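# Stand a lying box upright on a cork mat

## Task

A closed box rests flat on its biggest face on the table next to a cork mat; neither is attached. Get the box standing on one of its four narrow faces (not tilted, not balanced on an edge) so that this entire face sits on the mat, with the mat still flat on the table. The box must stay like that without the robot holding it; finish by releasing it and withdrawing the hand.

## Robot and tools

Robot: a single arm (joints, base to tip: shoulder pan, shoulder lift, elbow, wrist 1, wrist 2, wrist 3) carrying a five-finger right hand. One camera, cam_wrist (504x504), rides on the wrist. show_instructions displays a reference image page for the hand; it moves nothing.

Scene frame: origin on the table surface under the arm base, +z up, +y to the left when facing +x. Result lines report the hand point position (metres) and orientation (quaternion wxyz) plus velocities in this frame; the printed position may be slightly off at long reach, and the base may be tilted.

Hand point: fixed to the palm, 0.05 m in front of it, where index pad and thumb tip meet in a pinch. Its own axes: +z along the straightened fingers (fingertips 0.06-0.07 m beyond the point), +y out of the palm, +x across the palm toward the little finger. Sideways the hand extends 0.08 m on the little-finger side, and 0.02 m (thumb turned in front) to 0.09 m on the thumb side. A rigid wrist bracket on the little-finger side sits 0.03 m beyond the point along +y and 0.11 m across; it can collide.

A row is 14 numbers, each in [-1, 1], in this order: dx, dy, dz, rx, ry, rz, thumb_turn, thumb_bend, index, middle, ring, little, force_limit, speed. Optionally 6 more values 0 to 1 follow: per-joint stiffness scales in Joint positions order, kept until changed. The first six are an offset, not a pose: a displacement from the hand point's measured pose when the action began, expressed in the hand point's own axes; 1.0 equals 0.6 m of travel or 180 degrees, and rx, ry, rz form one rotation vector. Finger values are absolute targets: -1 open/straight, +1 closed/curled; thumb_turn -1 beside the palm, +1 opposite the fingers. A pinch is roughly thumb_turn +0.57, thumb_bend +0.75, index +0.22. force_limit maps -1..+1 to about 0..10 N fingertip stop force (0..15 N for both thumb motors; it never stops opening). speed maps -1..+1 to nearly zero..full (full travel in 0.6 s); close at -0.9 or slower for a gentle grip.

execute_actions(actions): a list of actions; each action is a table of up to 15 rows, one row per 1/30 s step, with the final row repeated until 15 steps. Every row in an action is offset from the same start pose (for the first action of a call, the last reported pose). Per step the commanded pose is clipped to within 100 mm and 16 degrees of the measured one, so large offsets need several actions. An empty list just returns state and images.

move(target, speed, stop_force, blocking): target is one 14-number row, its offsets taken from the pose in the latest result showing one. The hand point travels a straight path over 0.5-10 s; speed is m/s, 0.002-0.5 (default 0.25), turning capped at twice that in rad/s. It does not avoid obstacles and may overshoot speed near full arm extension. stop_force (9-40 N, only after 0.2 s of scene time, not with blocking=false) ends the path when the wrist sensor feels that much extra push against the direction of travel for 2 steps; the arm then backs to its pose 2 steps earlier and holds. Use it only at very low speed, not on moves that rotate, and omit it when pulling away from a contact. blocking=false returns after 0.5 s; then call wait or stop before sending further motion. The result adds a move: line with the ending (done, contact, held, off_target, moving, fault) and limits (paced = pose clipped; held = some steps blocked), plus distance to target.

wait(seconds, 0-10) lets time pass holding the last command. stop brakes a running move. zoom_image(camera "cam_wrist", region [x0,y0,x1,y1] pixels, at most 504x504) gives a closer view. finished_scene(scene) ends the current scene for good, with the number of the scene being ended.

Hand readouts: hand_measured (positions on the target scale), hand_stopped_by (moving, target, force, stalled, fault), hand_load_n (fingertip load, positive when pushed open), each in the row's motor order. A motor moves only when its target changes by at least 0.01; it then locks. To tighten, raise force_limit and send a more-closed target; to loosen, send a more-open one. A dropped object shows as loads near 0. For wrapping, the hand fits objects 0.035-0.08 m across with thumb turned in front beforehand.

Wrist force/torque lines are in the hand point's axes; force points from a touched surface back into the arm; noise up to about 2.4 N, offset within about 4 N, saturation near 50 N. Joint torques are noisy drive outputs, not contact readings.

Avoid: pressing a stiff arm past contact (joint load limits 133 N m for the first three joints, 24.9 N m for the wrists, or 150 N outside force, cause a 10 s stop), fast impacts, dropping or knocking the box or mat off the table, dragging the mat out of flat, and long loaded holds that heat motors (MOTOR HOT at 70 °C, brakes at 85 °C). A "pose unreachable" line means the clearance check altered the command. Loose objects may get brief outside nudges.

Each tool is called after "Call:" as a command line: name --argument value for each argument, lists and objects as JSON in quotes; but a table of rows of numbers goes row by row, as --pt "numbers of a row", without its own name.

## Session

Call:
execute_actions --actions '[]'

Scene clock: 0.00 s.
end_effector_position=(+0.7075, -0.0387, +0.1444) hand_measured=(-1.000, -1.000, -1.000, -1.000, -1.000, -1.000) hand_load_n=(+0.0, +0.0, +0.0, +0.0, +0.0, +0.0) hand_stopped_by=(target, target, target, target, target, target) hand_force_limit=0.00 hand_speed=-0.80 end_effector_quat_wxyz=(-0.266, +0.794, +0.413, +0.358) end_effector_velocity=(-0.000, -0.000, -0.001) end_effector_angular_velocity=(+0.001, +0.001, -0.000)
Joint positions: [-0.508 -0.294  1.356  2.405  0.312 -1.418]
Joint velocities: [0.    0.001 0.    0.    0.001 0.   ]
Joint torques (N m, as the arm reports them, + toward a larger angle): no reading
Wrist force (N, on the end effector, along its own x y z axes, offset not removed): no reading
Wrist torque (N m, same axes, about the end effector's origin, offset not removed): no reading
Hand target: +0.707, -0.039, +0.144; -0.266, +0.794, +0.413, +0.358
Joint stiffness scale: [1. 1. 1. 1. 1. 1.]

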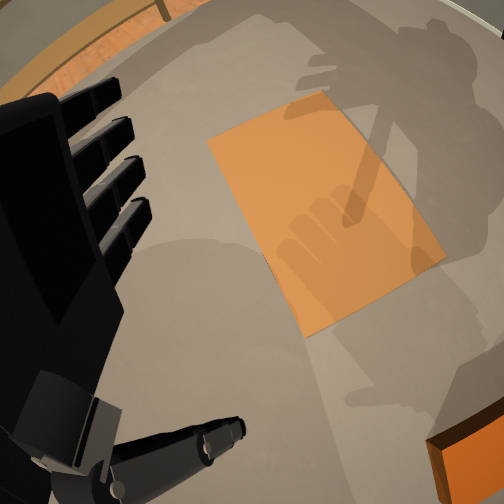

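Call:
move --target '[0.12,0.04,-0.31,0,-0.1,0,1,-1,-1,-1,-1,-1,0,0.5]'

Scene clock: 15.77 s.
end_effector_position=(+0.6917, -0.1514, +0.3108) hand_measured=(+1.000, -1.000, -1.000, -1.000, -1.000, -1.000) hand_load_n=(+0.0, +0.0, +0.0, +0.0, +0.0, +0.0) hand_stopped_by=(target, target, target, target, target, target) hand_force_limit=0.00 hand_speed=0.50 end_effector_quat_wxyz=(-0.197, +0.840, +0.449, +0.230) end_effector_velocity=(+0.000, +0.002, +0.005) end_effector_angular_velocity=(+0.001, +0.010, +0.001)
Joint positions: [-0.696 -0.098  0.51   2.423  0.645 -0.854]
Joint velocities: [-0.     0.005 -0.025  0.023  0.008  0.003]
Joint torques (N m, as the arm reports them, + toward a larger angle): [-37.76 -40.18 -16.85   2.63  -0.02   0.16]
Wrist force (N, on the end effector, along its own x y z axes, offset not removed): [0.6 0.1 1.6]
Wrist torque (N m, same axes, about the end effector's origin, offset not removed): [-0.12 -0.19 0.02]
Hand target: +0.692, -0.151, +0.310; -0.198, +0.840, +0.449, +0.229
Off the commanded pose: 0.001 m, 0 deg.
Joint stiffness scale: [1. 1. 1. 1. 1. 1.]
move: done

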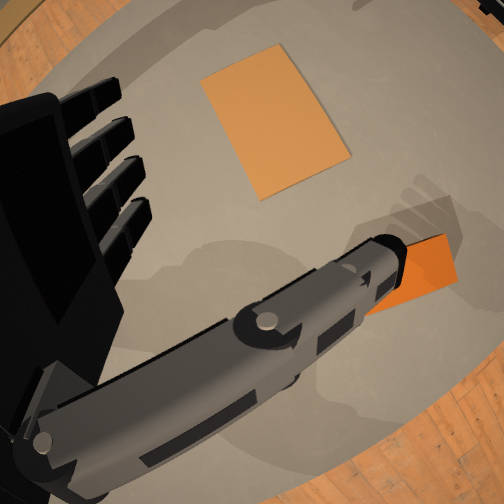

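Call:
move --target '[-0.032,-0.088,0.175,-0.261,0.442,0.783,-1,-1,-1,-1,-1,-1,0,0.5]' --speed 0.35

Scene clock: 55.13 s.
end_effector_position=(+0.6581, -0.0815, +0.2189) hand_measured=(-1.000, -1.000, -1.000, -1.000, -1.000, -1.000) hand_load_n=(+0.0, +0.0, +0.0, +0.0, +0.0, +0.0) hand_stopped_by=(target, target, target, target, target, target) hand_force_limit=0.00 hand_speed=0.50 end_effector_quat_wxyz=(+0.189, -0.404, +0.812, -0.377) end_effector_velocity=(-0.001, -0.000, -0.002) end_effector_angular_velocity=(+0.007, +0.004, -0.010)
Joint positions: [-0.525 -0.935  1.943  3.222 -1.051  0.387]
Joint velocities: [ 0.002  0.001 -0.     0.01  -0.003  0.005]
Joint torques (N m, as the arm reports them, + toward a larger angle): [-29.29 -21.16 -17.51  -1.84  -1.09   0.31]
Wrist force (N, on the end effector, along its own x y z axes, offset not removed): [0.9 0.8 0.7]
Wrist torque (N m, same axes, about the end effector's origin, offset not removed): [0.05 -0.23 0.12]
Hand target: +0.660, -0.080, +0.221; +0.189, -0.404, +0.811, -0.378
Off the commanded pose: 0.003 m, 0 deg.
Joint stiffness scale: [1. 1. 1. 1. 1. 1.]
move: done; limits=paced

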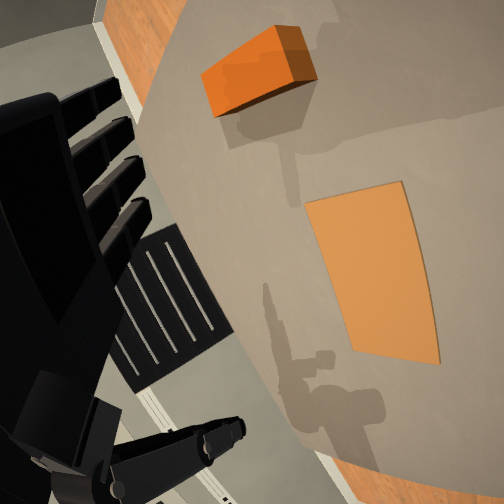

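Call:
move --target '[0.032,-0.115,0.32,0,0.285,0.239,1,-1,-0.7,-0.7,-0.7,-0.7,0,0.5]'

Scene clock: 64.90 s.
end_effector_position=(+0.7987, -0.2124, +0.1492) hand_measured=(+1.000, -1.000, -0.700, -0.700, -0.700, -0.700) hand_load_n=(+0.0, +0.0, +0.0, +0.0, +0.0, +0.0) hand_stopped_by=(target, target, target, target, target, target) hand_force_limit=0.00 hand_speed=0.50 end_effector_quat_wxyz=(-0.051, +0.111, +0.900, -0.418) end_effector_velocity=(-0.003, -0.001, -0.002) end_effector_angular_velocity=(+0.005, +0.010, -0.016)
Joint positions: [-0.28  -0.459  0.974  4.329 -1.691  1.32 ]
Joint velocities: [ 0.     0.006 -0.013  0.027 -0.002  0.005]
Joint torques (N m, as the arm reports them, + toward a larger angle): [-43.38 -36.5  -17.26  -1.88  -2.02   0.12]
Wrist force (N, on the end effector, along its own x y z axes, offset not removed): [1.5 -0.1 0.9]
Wrist torque (N m, same axes, about the end effector's origin, offset not removed): [-0.09 -0.29 0.16]
Hand target: +0.799, -0.212, +0.148; -0.052, +0.111, +0.900, -0.418
Off the commanded pose: 0.001 m, 0 deg.
Joint stiffness scale: [1. 1. 1. 1. 1. 1.]
move: done

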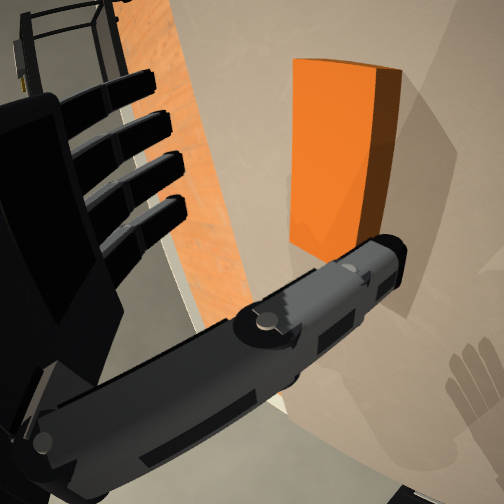

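Call:
move --target '[0.028,0.021,0.131,0,0,0,1,-1,-0.7,-0.7,-0.7,-0.7,0,0.5]' --speed 0.15

Call:
move --target '[0,0.075,0.063,0,0,0,1,-1,-0.55,-0.55,-0.55,-0.55,0,-0.5]' --speed 0.05 --stop_force 9

Scene clock: 76.03 s.
end_effector_position=(+0.7708, -0.2575, +0.0887) hand_measured=(+1.000, -1.000, -0.700, -0.700, -0.700, -0.700) hand_load_n=(+0.0, +0.0, +0.0, +0.0, +0.0, +0.0) hand_stopped_by=(target, target, target, target, target, target) hand_force_limit=0.00 hand_speed=0.50 end_effector_quat_wxyz=(-0.051, +0.110, +0.900, -0.418) end_effector_velocity=(+0.002, +0.001, +0.000) end_effector_angular_velocity=(-0.003, -0.004, +0.006)
Joint positions: [-0.28  -0.409  1.097  4.156 -1.691  1.319]
Joint velocities: [ 0.001 -0.    -0.    -0.008 -0.    -0.   ]
Joint torques (N m, as the arm reports them, + toward a larger angle): [-45.81 -37.76 -14.07  -2.79  -1.38  -0.38]
Wrist force (N, on the end effector, along its own x y z axes, offset not removed): [0.5 0.5 0.7]
Wrist torque (N m, same axes, about the end effector's origin, offset not removed): [0.04 -0.25 0.06]
Hand target: +0.770, -0.259, +0.089; -0.051, +0.111, +0.900, -0.418
Off the commanded pose: 0.002 m, 0 deg.
Joint stiffness scale: [1. 1. 1. 1. 1. 1.]
move: done

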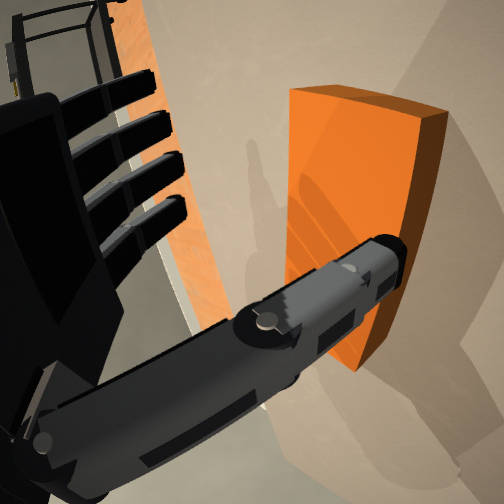

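Scene clock: 77.60 s.
end_effector_position=(+0.7723, -0.2572, +0.0326) hand_measured=(+1.000, -1.000, -0.550, -0.550, -0.550, -0.550) hand_load_n=(+0.0, +0.0, +0.0, +0.0, +0.0, +0.0) hand_stopped_by=(target, target, target, target, target, target) hand_force_limit=0.00 hand_speed=-0.50 end_effector_quat_wxyz=(-0.050, +0.110, +0.900, -0.419) end_effector_velocity=(-0.000, -0.000, -0.001) end_effector_angular_velocity=(+0.000, -0.004, -0.002)
Joint positions: [-0.232 -0.358  1.108  4.096 -1.685  1.368]
Joint velocities: [-0.     0.     0.003 -0.003  0.001  0.003]
Joint torques (N m, as the arm reports them, + toward a larger angle): [-43.19 -37.68 -12.47  -2.42  -0.76   0.08]
Wrist force (N, on the end effector, along its own x y z axes, offset not removed): [0.9 0.0 0.6]
Wrist torque (N m, same axes, about the end effector's origin, offset not removed): [-0.07 -0.25 0.05]
Hand target: +0.771, -0.257, +0.030; -0.051, +0.110, +0.900, -0.418
Off the commanded pose: 0.003 m, 0 deg.
Joint stiffness scale: [1. 1. 1. 1. 1. 1.]
move: done

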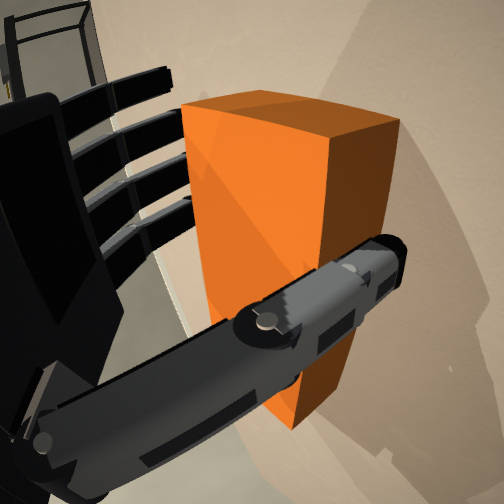

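Call:
move --target '[0.015,-0.012,0.017,0,0,0,1,-1,-0.55,-0.55,-0.55,-0.55,0,-0.5]' --speed 0.04

Call:
move --target '[0,0,0,0,0,0,1,-0.8,0.4,0.4,-0.55,-0.55,0.4,-0.8]'

Call:
move --target '[-0.01,-0.07,-0.059,0,0,0,1,-0.8,0.4,0.4,-0.55,-0.55,0.4,-0.8]' --speed 0.05

Scene clock: 87.63 s.
end_effector_position=(+0.7614, -0.2668, +0.0303) hand_measured=(+1.000, -1.000, -0.550, -0.550, -0.550, -0.550) hand_load_n=(+0.0, +0.0, +0.0, +0.0, +0.0, +0.0) hand_stopped_by=(target, target, target, target, target, target) hand_force_limit=0.00 hand_speed=-0.50 end_effector_quat_wxyz=(-0.050, +0.110, +0.900, -0.418) end_effector_velocity=(+0.002, +0.000, +0.002) end_effector_angular_velocity=(-0.003, -0.004, +0.007)
Joint positions: [-0.243 -0.36   1.144  4.061 -1.686  1.356]
Joint velocities: [-0.001 -0.002  0.003 -0.009 -0.    -0.003]
Joint torques (N m, as the arm reports them, + toward a larger angle): [-45.19 -40.9  -10.69  -2.51  -1.93  -0.51]
Wrist force (N, on the end effector, along its own x y z axes, offset not removed): [0.2 -0.2 1.0]
Wrist torque (N m, same axes, about the end effector's origin, offset not removed): [-0.11 -0.13 0.03]
Hand target: +0.761, -0.267, +0.032; -0.050, +0.110, +0.900, -0.419
Off the commanded pose: 0.002 m, 0 deg.
Joint stiffness scale: [1. 1. 1. 1. 1. 1.]
move: done

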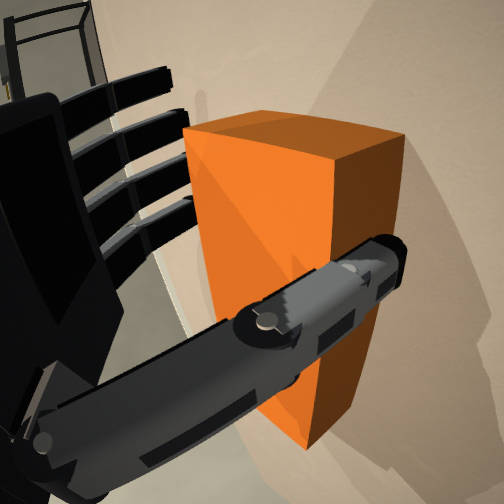

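Scene clock: 89.20 s.
end_effector_position=(+0.7615, -0.2667, +0.0304) hand_measured=(+1.000, -0.806, -0.122, -0.154, -0.550, -0.550) hand_load_n=(-1.0, +11.0, +9.5, +3.5, +0.0, +0.0) hand_stopped_by=(target, target, force, force, target, target) hand_force_limit=0.40 hand_speed=-0.80 end_effector_quat_wxyz=(-0.050, +0.109, +0.900, -0.418) end_effector_velocity=(+0.000, +0.001, +0.000) end_effector_angular_velocity=(+0.000, -0.001, +0.001)
Joint positions: [-0.243 -0.36   1.144  4.061 -1.686  1.355]
Joint velocities: [ 0.001 -0.002  0.001  0.     0.001 -0.   ]
Joint torques (N m, as the arm reports them, + toward a larger angle): [-43.47 -38.63 -14.37  -1.87  -1.33  -0.03]
Wrist force (N, on the end effector, along its own x y z axes, offset not removed): [1.4 -1.4 -0.3]
Wrist torque (N m, same axes, about the end effector's origin, offset not removed): [-0.23 -0.31 0.06]
Hand target: +0.761, -0.267, +0.030; -0.050, +0.110, +0.900, -0.418
Off the commanded pose: 0.000 m, 0 deg.
Joint stiffness scale: [1. 1. 1. 1. 1. 1.]
move: done

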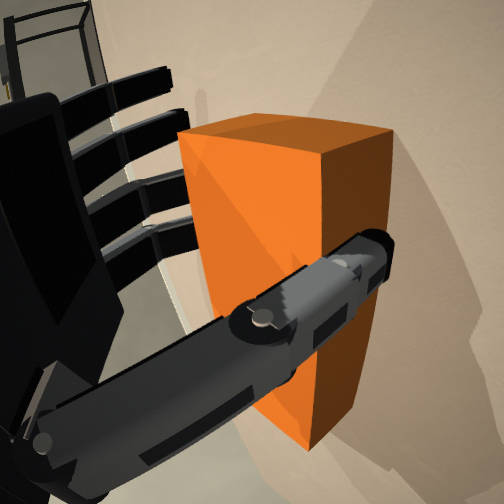

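Scene clock: 90.70 s.
end_effector_position=(+0.7658, -0.2684, +0.0826) hand_measured=(+1.000, -0.806, -0.122, -0.154, -0.550, -0.550) hand_load_n=(-1.0, +11.0, +9.5, +3.5, +0.0, +0.0) hand_stopped_by=(target, target, force, force, target, target) hand_force_limit=0.40 hand_speed=-0.80 end_effector_quat_wxyz=(-0.051, +0.110, +0.901, -0.417) end_effector_velocity=(-0.002, -0.001, -0.002) end_effector_angular_velocity=(+0.004, +0.007, -0.003)
Joint positions: [-0.287 -0.396  1.108  4.131 -1.691  1.312]
Joint velocities: [-0.     0.002 -0.001  0.007 -0.    -0.003]
Joint torques (N m, as the arm reports them, + toward a larger angle): [-45.74 -39.78 -17.97  -1.74  -2.05  -0.33]
Wrist force (N, on the end effector, along its own x y z axes, offset not removed): [1.3 1.4 1.7]
Wrist torque (N m, same axes, about the end effector's origin, offset not removed): [0.10 -0.34 0.15]
Hand target: +0.767, -0.268, +0.085; -0.049, +0.109, +0.900, -0.418
Off the commanded pose: 0.003 m, 0 deg.
Joint stiffness scale: [1. 1. 1. 1. 1. 1.]
move: done

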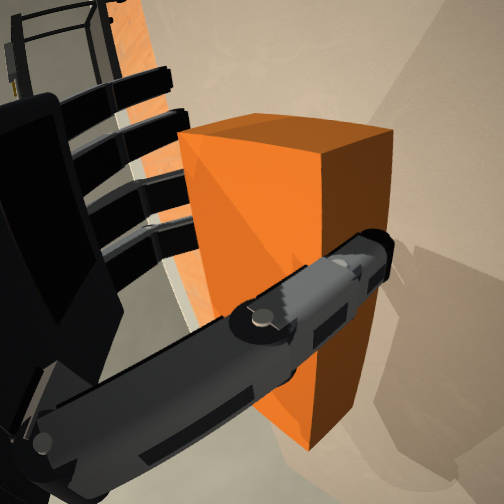

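Call:
move --target '[0,0,0,0,0,0,1,-0.8,-0.2,0.45,-0.55,-0.55,0.1,-0.93]'

Scene clock: 97.53 s.
end_effector_position=(+0.7656, -0.2683, +0.0825) hand_measured=(+1.000, -0.806, -0.200, -0.148, -0.550, -0.550) hand_load_n=(+1.5, +8.0, +0.0, +9.0, +0.0, +0.0) hand_stopped_by=(target, target, target, force, target, target) hand_force_limit=0.10 hand_speed=-0.93 end_effector_quat_wxyz=(-0.051, +0.110, +0.901, -0.417) end_effector_velocity=(+0.000, -0.001, +0.001) end_effector_angular_velocity=(-0.001, -0.001, -0.000)
Joint positions: [-0.287 -0.396  1.108  4.132 -1.691  1.311]
Joint velocities: [-0.001  0.    -0.001 -0.    -0.001 -0.   ]
Joint torques (N m, as the arm reports them, + toward a larger angle): [-44.14 -38.45 -15.29  -2.67  -1.41   0.12]
Wrist force (N, on the end effector, along its own x y z axes, offset not removed): [0.9 0.6 3.0]
Wrist torque (N m, same axes, about the end effector's origin, offset not removed): [-0.11 -0.34 0.04]
Hand target: +0.766, -0.268, +0.083; -0.051, +0.110, +0.901, -0.417
Off the commanded pose: 0.000 m, 0 deg.
Joint stiffness scale: [1. 1. 1. 1. 1. 1.]
move: done

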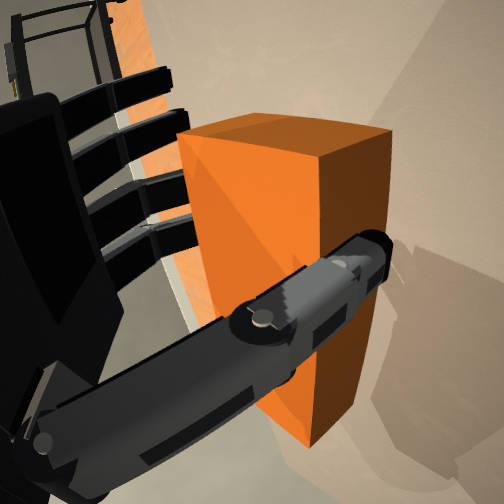

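Call:
move --target '[0,0,0,0,0,0,1,-0.8,-0.2,-0.156,-0.55,-0.55,0.1,-0.96]'

Scene clock: 105.77 s.
end_effector_position=(+0.7656, -0.2683, +0.0825) hand_measured=(+1.000, -0.804, -0.200, -0.158, -0.550, -0.550) hand_load_n=(+1.5, +4.5, +0.0, +5.0, +0.0, +0.0) hand_stopped_by=(target, target, target, force, target, target) hand_force_limit=0.10 hand_speed=-0.96 end_effector_quat_wxyz=(-0.051, +0.110, +0.901, -0.417) end_effector_velocity=(-0.000, -0.000, -0.000) end_effector_angular_velocity=(-0.000, +0.001, -0.001)
Joint positions: [-0.287 -0.396  1.108  4.132 -1.691  1.311]
Joint velocities: [ 0.  0.  0. -0. -0. -0.]
Joint torques (N m, as the arm reports them, + toward a larger angle): [-44.17 -38.85 -14.82  -2.3   -1.36   0.  ]
Wrist force (N, on the end effector, along its own x y z axes, offset not removed): [0.2 0.8 2.5]
Wrist torque (N m, same axes, about the end effector's origin, offset not removed): [-0.01 -0.14 -0.06]
Hand target: +0.766, -0.268, +0.082; -0.051, +0.110, +0.901, -0.417
Off the commanded pose: 0.000 m, 0 deg.
Joint stiffness scale: [1. 1. 1. 1. 1. 1.]
move: done

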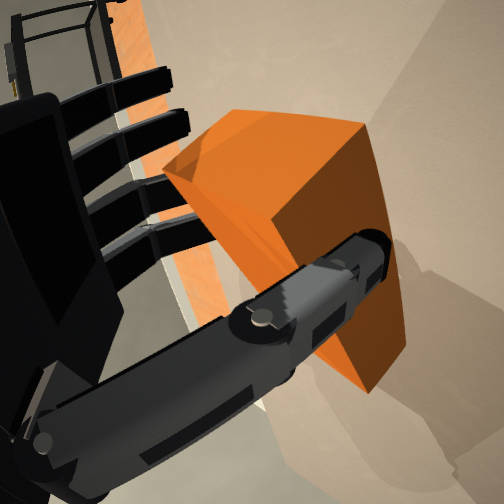

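Pivoting. Lift further.

Call:
move --target '[-0.03,-0.07,-0.059,0,0,0,1,-0.8,-0.2,-0.156,-0.55,-0.55,0.1,-0.96]' --speed 0.035

Scene clock: 110.93 s.
end_effector_position=(+0.7832, -0.2712, +0.1370) hand_measured=(+1.000, -0.804, -0.200, -0.158, -0.550, -0.550) hand_load_n=(+0.5, +4.0, +0.0, +4.0, +0.0, +0.0) hand_stopped_by=(target, target, target, force, target, target) hand_force_limit=0.10 hand_speed=-0.96 end_effector_quat_wxyz=(-0.051, +0.109, +0.901, -0.417) end_effector_velocity=(-0.004, -0.002, -0.005) end_effector_angular_velocity=(+0.007, +0.011, -0.008)
Joint positions: [-0.324 -0.395  0.991  4.242 -1.694  1.274]
Joint velocities: [-0.     0.006 -0.002  0.01  -0.    -0.002]
Joint torques (N m, as the arm reports them, + toward a larger angle): [-46.1  -37.06 -18.18  -2.08  -2.03  -0.38]
Wrist force (N, on the end effector, along its own x y z axes, offset not removed): [0.7 -0.2 1.2]
Wrist torque (N m, same axes, about the end effector's origin, offset not removed): [-0.18 -0.23 -0.04]
Hand target: +0.783, -0.273, +0.137; -0.051, +0.110, +0.901, -0.417
Off the commanded pose: 0.002 m, 0 deg.
Joint stiffness scale: [1. 1. 1. 1. 1. 1.]
move: done

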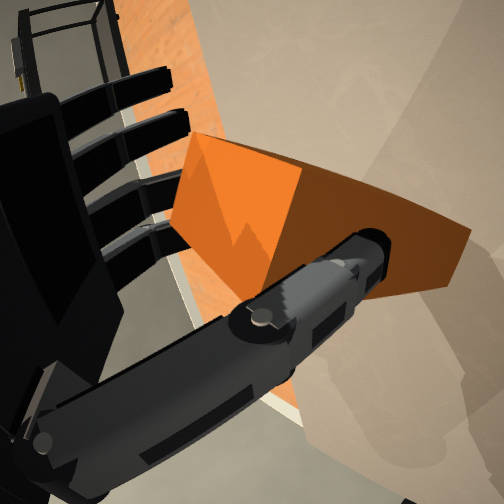

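Call:
move --target '[0,0,0,0,0,0,1,-0.8,-0.2,0.4,-0.55,-0.55,0.5,-0.93]'

Call:
move --target '[0.08,0.233,-0.382,0,-0.19,-0.16,1,-0.8,-0.2,0.4,-0.55,-0.55,0.5,-0.93]' --speed 0.15

Call:
move --target '[0.03,0,0,0,0.079,-0.094,1,-0.8,-0.2,0.4,-0.55,-0.55,0.5,-0.93]' --speed 0.15

Scene clock: 124.00 s.
end_effector_position=(+0.7828, -0.2715, +0.1365) hand_measured=(+1.000, -0.804, -0.200, -0.144, -0.550, -0.550) hand_load_n=(+1.0, +7.5, +0.0, +7.5, +0.0, +0.0) hand_stopped_by=(target, target, target, force, target, target) hand_force_limit=0.50 hand_speed=-0.93 end_effector_quat_wxyz=(-0.051, +0.110, +0.901, -0.417) end_effector_velocity=(+0.001, +0.001, +0.002) end_effector_angular_velocity=(-0.002, -0.003, +0.002)
Joint positions: [-0.324 -0.394  0.99   4.243 -1.694  1.274]
Joint velocities: [-0.    -0.002 -0.002 -0.001  0.     0.   ]
Joint torques (N m, as the arm reports them, + toward a larger angle): [-45.63 -39.98 -16.35  -2.78  -1.38   0.07]
Wrist force (N, on the end effector, along its own x y z axes, offset not removed): [-0.4 0.0 0.9]
Wrist torque (N m, same axes, about the end effector's origin, offset not removed): [-0.09 -0.08 -0.15]
Hand target: +0.783, -0.271, +0.137; -0.051, +0.109, +0.901, -0.417
Off the commanded pose: 0.001 m, 0 deg.
Joint stiffness scale: [1. 1. 1. 1. 1. 1.]
move: done

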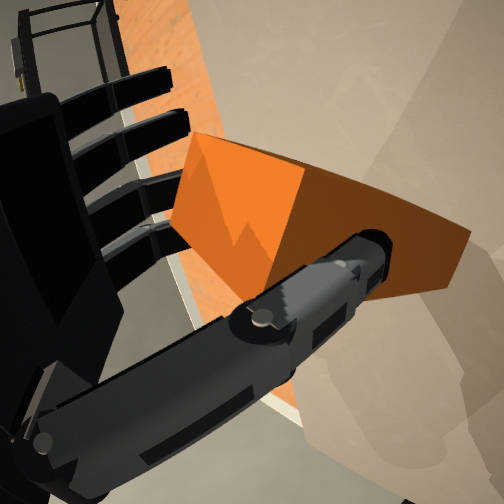

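Scene clock: 127.07 s.
end_effector_position=(+0.8008, -0.0035, +0.1795) hand_measured=(+1.000, -0.804, -0.200, -0.144, -0.550, -0.550) hand_load_n=(+1.0, +7.5, +0.0, +7.5, +0.0, +0.0) hand_stopped_by=(target, target, target, force, target, target) hand_force_limit=0.50 hand_speed=-0.93 end_effector_quat_wxyz=(+0.113, -0.240, +0.875, -0.406) end_effector_velocity=(-0.000, +0.001, -0.001) end_effector_angular_velocity=(+0.001, +0.001, +0.010)
Joint positions: [-0.219 -0.844  1.484  3.68  -1.422  0.873]
Joint velocities: [ 0.    -0.     0.004 -0.008  0.006 -0.006]
Joint torques (N m, as the arm reports them, + toward a larger angle): [-37.14 -28.87 -12.57  -2.7   -0.6   -0.27]
Wrist force (N, on the end effector, along its own x y z axes, offset not removed): [-0.7 0.9 1.4]
Wrist torque (N m, same axes, about the end effector's origin, offset not removed): [-0.01 0.03 0.02]
Hand target: +0.800, -0.003, +0.178; +0.113, -0.241, +0.875, -0.405
Off the commanded pose: 0.002 m, 0 deg.
Joint stiffness scale: [1. 1. 1. 1. 1. 1.]
move: done

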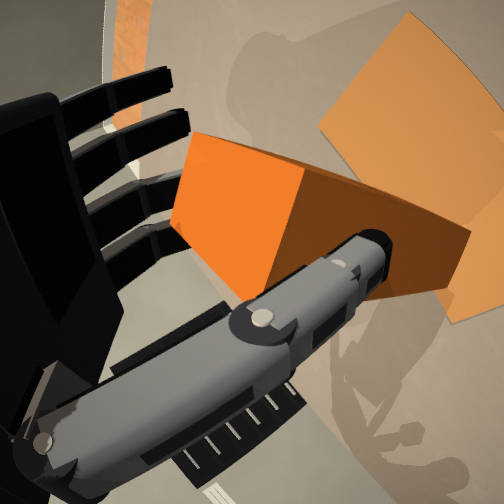

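Scene clock: 128.90 s.
end_effector_position=(+0.7845, -0.0129, +0.1800) hand_measured=(+1.000, -0.804, -0.200, -0.144, -0.550, -0.550) hand_load_n=(+1.5, +7.5, +0.0, +7.5, +0.0, +0.0) hand_stopped_by=(target, target, target, force, target, target) hand_force_limit=0.50 hand_speed=-0.93 end_effector_quat_wxyz=(-0.056, -0.313, +0.838, -0.444) end_effector_velocity=(-0.002, -0.002, -0.001) end_effector_angular_velocity=(-0.001, +0.009, -0.005)
Joint positions: [-0.164 -0.803  1.295  3.993 -1.62   0.624]
Joint velocities: [-0.     0.001 -0.001  0.008 -0.003 -0.004]
Joint torques (N m, as the arm reports them, + toward a larger angle): [-38.46 -27.79 -17.98  -2.19  -1.97  -0.22]
Wrist force (N, on the end effector, along its own x y z axes, offset not removed): [1.9 -0.2 1.7]
Wrist torque (N m, same axes, about the end effector's origin, offset not removed): [-0.21 -0.39 0.07]
Hand target: +0.785, -0.013, +0.179; -0.057, -0.314, +0.837, -0.444
Off the commanded pose: 0.001 m, 0 deg.
Joint stiffness scale: [1. 1. 1. 1. 1. 1.]
move: done

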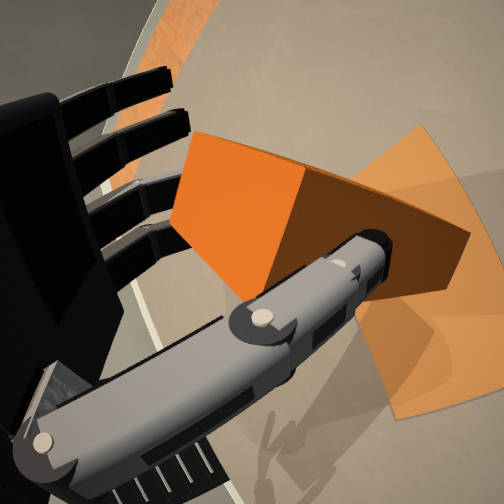

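Call:
move --target '[-0.04,0.034,0.028,0,0,0,1,-0.8,-0.2,0.4,-0.55,-0.55,0.5,-0.93]' --speed 0.05

Call:
move --target '[-0.031,0.059,0.05,0,0,0,1,-0.8,-0.2,0.4,-0.55,-0.55,0.5,-0.93]' --speed 0.015 --stop_force 9

Scene clock: 142.10 s.
end_effector_position=(+0.7935, -0.0068, +0.1464) hand_measured=(+1.000, -0.804, -0.200, -0.144, -0.550, -0.550) hand_load_n=(+1.5, +7.5, +0.0, +7.5, +0.0, +0.0) hand_stopped_by=(target, target, target, force, target, target) hand_force_limit=0.50 hand_speed=-0.93 end_effector_quat_wxyz=(-0.057, -0.312, +0.838, -0.443) end_effector_velocity=(+0.003, +0.002, +0.003) end_effector_angular_velocity=(-0.002, -0.008, +0.003)
Joint positions: [-0.124 -0.767  1.281  3.976 -1.628  0.663]
Joint velocities: [ 0.001 -0.002 -0.005 -0.001 -0.001  0.004]
Joint torques (N m, as the arm reports them, + toward a larger angle): [-39.65 -30.08 -17.46  -2.84  -2.06   0.44]
Wrist force (N, on the end effector, along its own x y z axes, offset not removed): [-0.1 2.2 1.9]
Wrist torque (N m, same axes, about the end effector's origin, offset not removed): [0.15 -0.07 0.08]
Hand target: +0.795, -0.006, +0.147; -0.056, -0.313, +0.838, -0.444
Off the commanded pose: 0.002 m, 0 deg.
Joint stiffness scale: [1. 1. 1. 1. 1. 1.]
move: done

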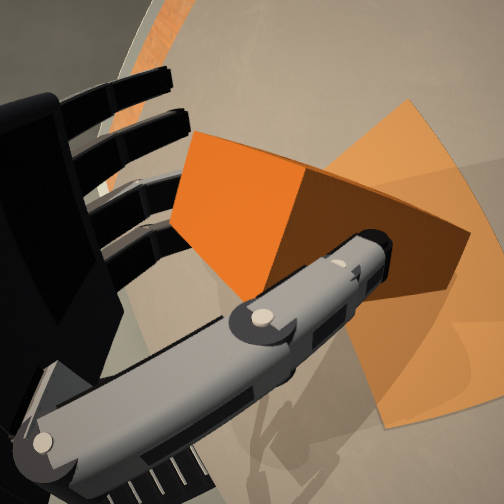

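Scene clock: 143.93 s.
end_effector_position=(+0.7978, -0.0038, +0.1357) hand_measured=(+1.000, -0.804, -0.200, -0.144, -0.550, -0.550) hand_load_n=(-0.5, +8.0, +0.0, +6.5, +0.0, +0.0) hand_stopped_by=(target, target, target, force, target, target) hand_force_limit=0.50 hand_speed=-0.93 end_effector_quat_wxyz=(-0.050, -0.312, +0.836, -0.448) end_effector_velocity=(-0.001, -0.001, +0.001) end_effector_angular_velocity=(+0.001, +0.004, -0.002)
Joint positions: [-0.109 -0.759  1.287  3.947 -1.633  0.682]
Joint velocities: [-0.003 -0.001 -0.     0.005  0.001 -0.004]
Joint torques (N m, as the arm reports them, + toward a larger angle): [-38.82 -30.56 -12.99  -1.47  -0.91  -0.39]
Wrist force (N, on the end effector, along its own x y z axes, offset not removed): [1.8 -1.9 -1.3]
Wrist torque (N m, same axes, about the end effector's origin, offset not removed): [-0.16 -0.17 -0.06]
Hand target: +0.797, -0.004, +0.135; -0.051, -0.312, +0.837, -0.447
Off the commanded pose: 0.040 m, 1 deg.
Joint stiffness scale: [1. 1. 1. 1. 1. 1.]
move: contact

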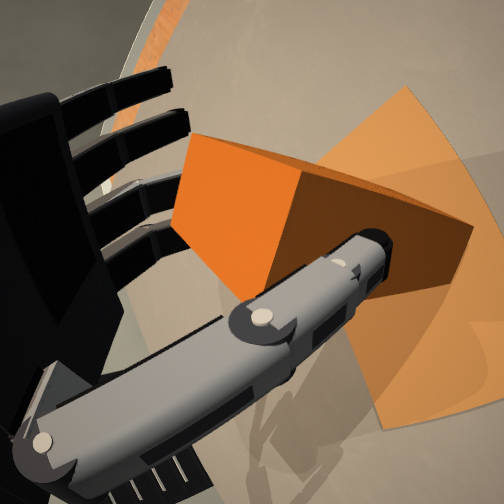

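Call:
move --target '[0,0,0,0,0,0,1,-1,-0.6,-0.6,-0.6,-0.6,0.5,-0.75]'

Call:
move --target '[0.06,-0.11,-0.107,0,0,0,1,-1,-1,-1,-1,-1,0.5,0]' --speed 0.1

Call:
move --target '[0.25,0.03,-0.2,0,0,0,-1,-1,-1,-1,-1,-1,0.5,0]'

Scene clock: 149.67 s.
end_effector_position=(+0.7976, -0.0040, +0.1359) hand_measured=(+1.000, -1.000, -0.600, -0.600, -0.600, -0.600) hand_load_n=(+0.0, +0.0, +0.0, +0.0, +0.0, +0.0) hand_stopped_by=(target, target, target, target, target, target) hand_force_limit=0.50 hand_speed=-0.75 end_effector_quat_wxyz=(-0.050, -0.312, +0.836, -0.448) end_effector_velocity=(+0.000, -0.001, -0.001) end_effector_angular_velocity=(+0.001, +0.001, -0.001)
Joint positions: [-0.109 -0.759  1.287  3.947 -1.633  0.682]
Joint velocities: [ 0.     0.002 -0.001 -0.     0.001  0.   ]
Joint torques (N m, as the arm reports them, + toward a larger angle): [-40.56 -32.   -14.36  -2.67  -1.38   0.17]
Wrist force (N, on the end effector, along its own x y z axes, offset not removed): [-0.1 -0.3 1.5]
Wrist torque (N m, same axes, about the end effector's origin, offset not removed): [-0.11 -0.12 0.02]
Hand target: +0.798, -0.004, +0.136; -0.050, -0.312, +0.836, -0.448
Off the commanded pose: 0.000 m, 0 deg.
Joint stiffness scale: [1. 1. 1. 1. 1. 1.]
move: done

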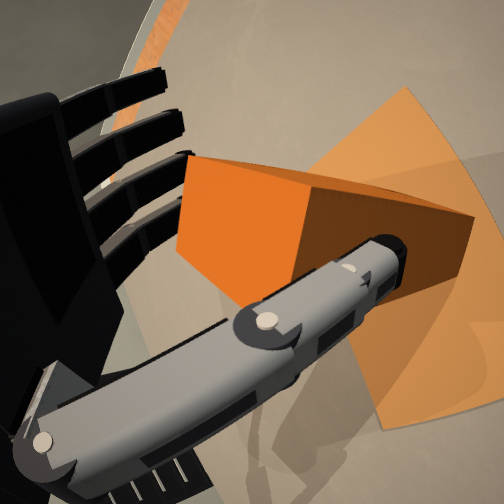

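Scene clock: 151.10 s.
end_effector_position=(+0.7928, +0.0014, +0.2326) hand_measured=(+1.000, -1.000, -1.000, -1.000, -1.000, -1.000) hand_load_n=(+0.0, +0.0, +0.0, +0.0, +0.0, +0.0) hand_stopped_by=(target, target, target, target, target, target) hand_force_limit=0.50 hand_speed=0.00 end_effector_quat_wxyz=(-0.051, -0.312, +0.837, -0.447) end_effector_velocity=(-0.003, -0.002, -0.002) end_effector_angular_velocity=(+0.006, +0.012, -0.006)
Joint positions: [-0.195 -0.831  1.218  4.086 -1.614  0.598]
Joint velocities: [-0.001  0.002  0.001  0.011  0.002 -0.005]
Joint torques (N m, as the arm reports them, + toward a larger angle): [-40.95 -29.83 -18.04  -2.03  -0.49  -0.18]
Wrist force (N, on the end effector, along its own x y z axes, offset not removed): [0.4 0.8 1.4]
Wrist torque (N m, same axes, about the end effector's origin, offset not removed): [0.02 -0.19 0.11]
Hand target: +0.794, +0.002, +0.234; -0.050, -0.312, +0.836, -0.448
Off the commanded pose: 0.002 m, 0 deg.
Joint stiffness scale: [1. 1. 1. 1. 1. 1.]
move: done

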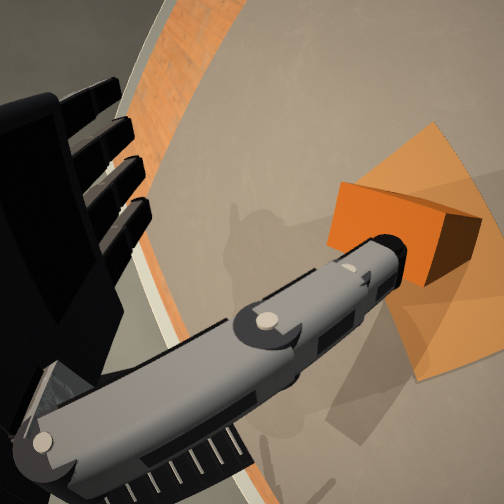

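Scene clock: 152.77 s.
end_effector_position=(+0.6407, +0.0314, +0.3456) hand_measured=(-1.000, -1.000, -1.000, -1.000, -1.000, -1.000) hand_load_n=(+0.0, +0.0, +0.0, +0.0, +0.0, +0.0) hand_stopped_by=(target, target, target, target, target, target) hand_force_limit=0.50 hand_speed=0.00 end_effector_quat_wxyz=(-0.051, -0.312, +0.836, -0.448) end_effector_velocity=(+0.000, -0.000, +0.000) end_effector_angular_velocity=(+0.000, +0.000, +0.000)
Joint positions: [-0.37  -1.228  1.584  4.111 -1.572  0.428]
Joint velocities: [-0.  0. -0.  0.  0. -0.]
Joint torques (N m, as the arm reports them, + toward a larger angle): [-30.68 -15.49 -13.36  -2.04  -0.53  -0.35]
Wrist force (N, on the end effector, along its own x y z axes, offset not removed): [-0.2 0.8 2.0]
Wrist torque (N m, same axes, about the end effector's origin, offset not removed): [0.03 -0.08 -0.07]
Hand target: +0.639, +0.031, +0.345; -0.051, -0.312, +0.837, -0.447
Off the commanded pose: 0.001 m, 0 deg.
Joint stiffness scale: [1. 1. 1. 1. 1. 1.]
move: done

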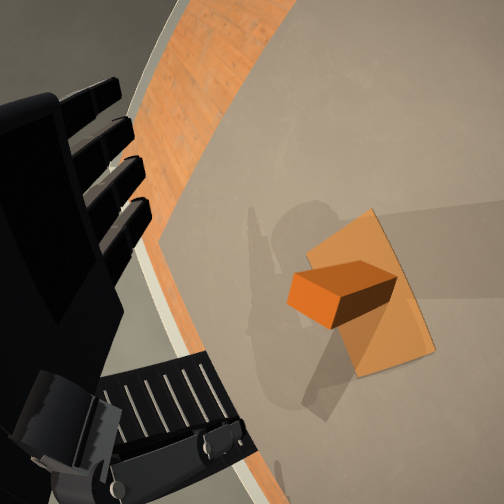

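Call:
zoom_image --camera "cam_wrist" --region '[330,220,450,340]'

Region (330, 220, 450, 340) of cam_wrist's 504x504 image, scaled by 4.200, with more detail than that image has.

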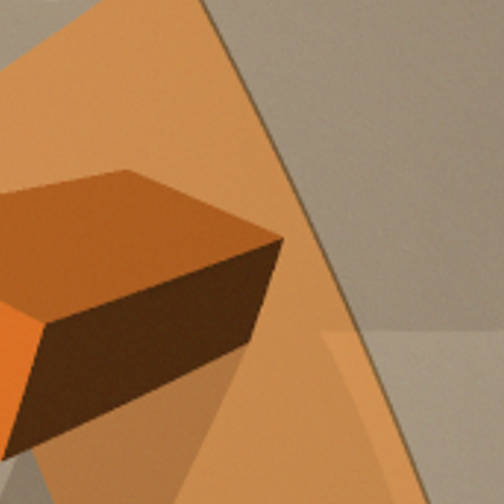

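Call:
finished_scene --scene 2

The scene is finished: the task was done.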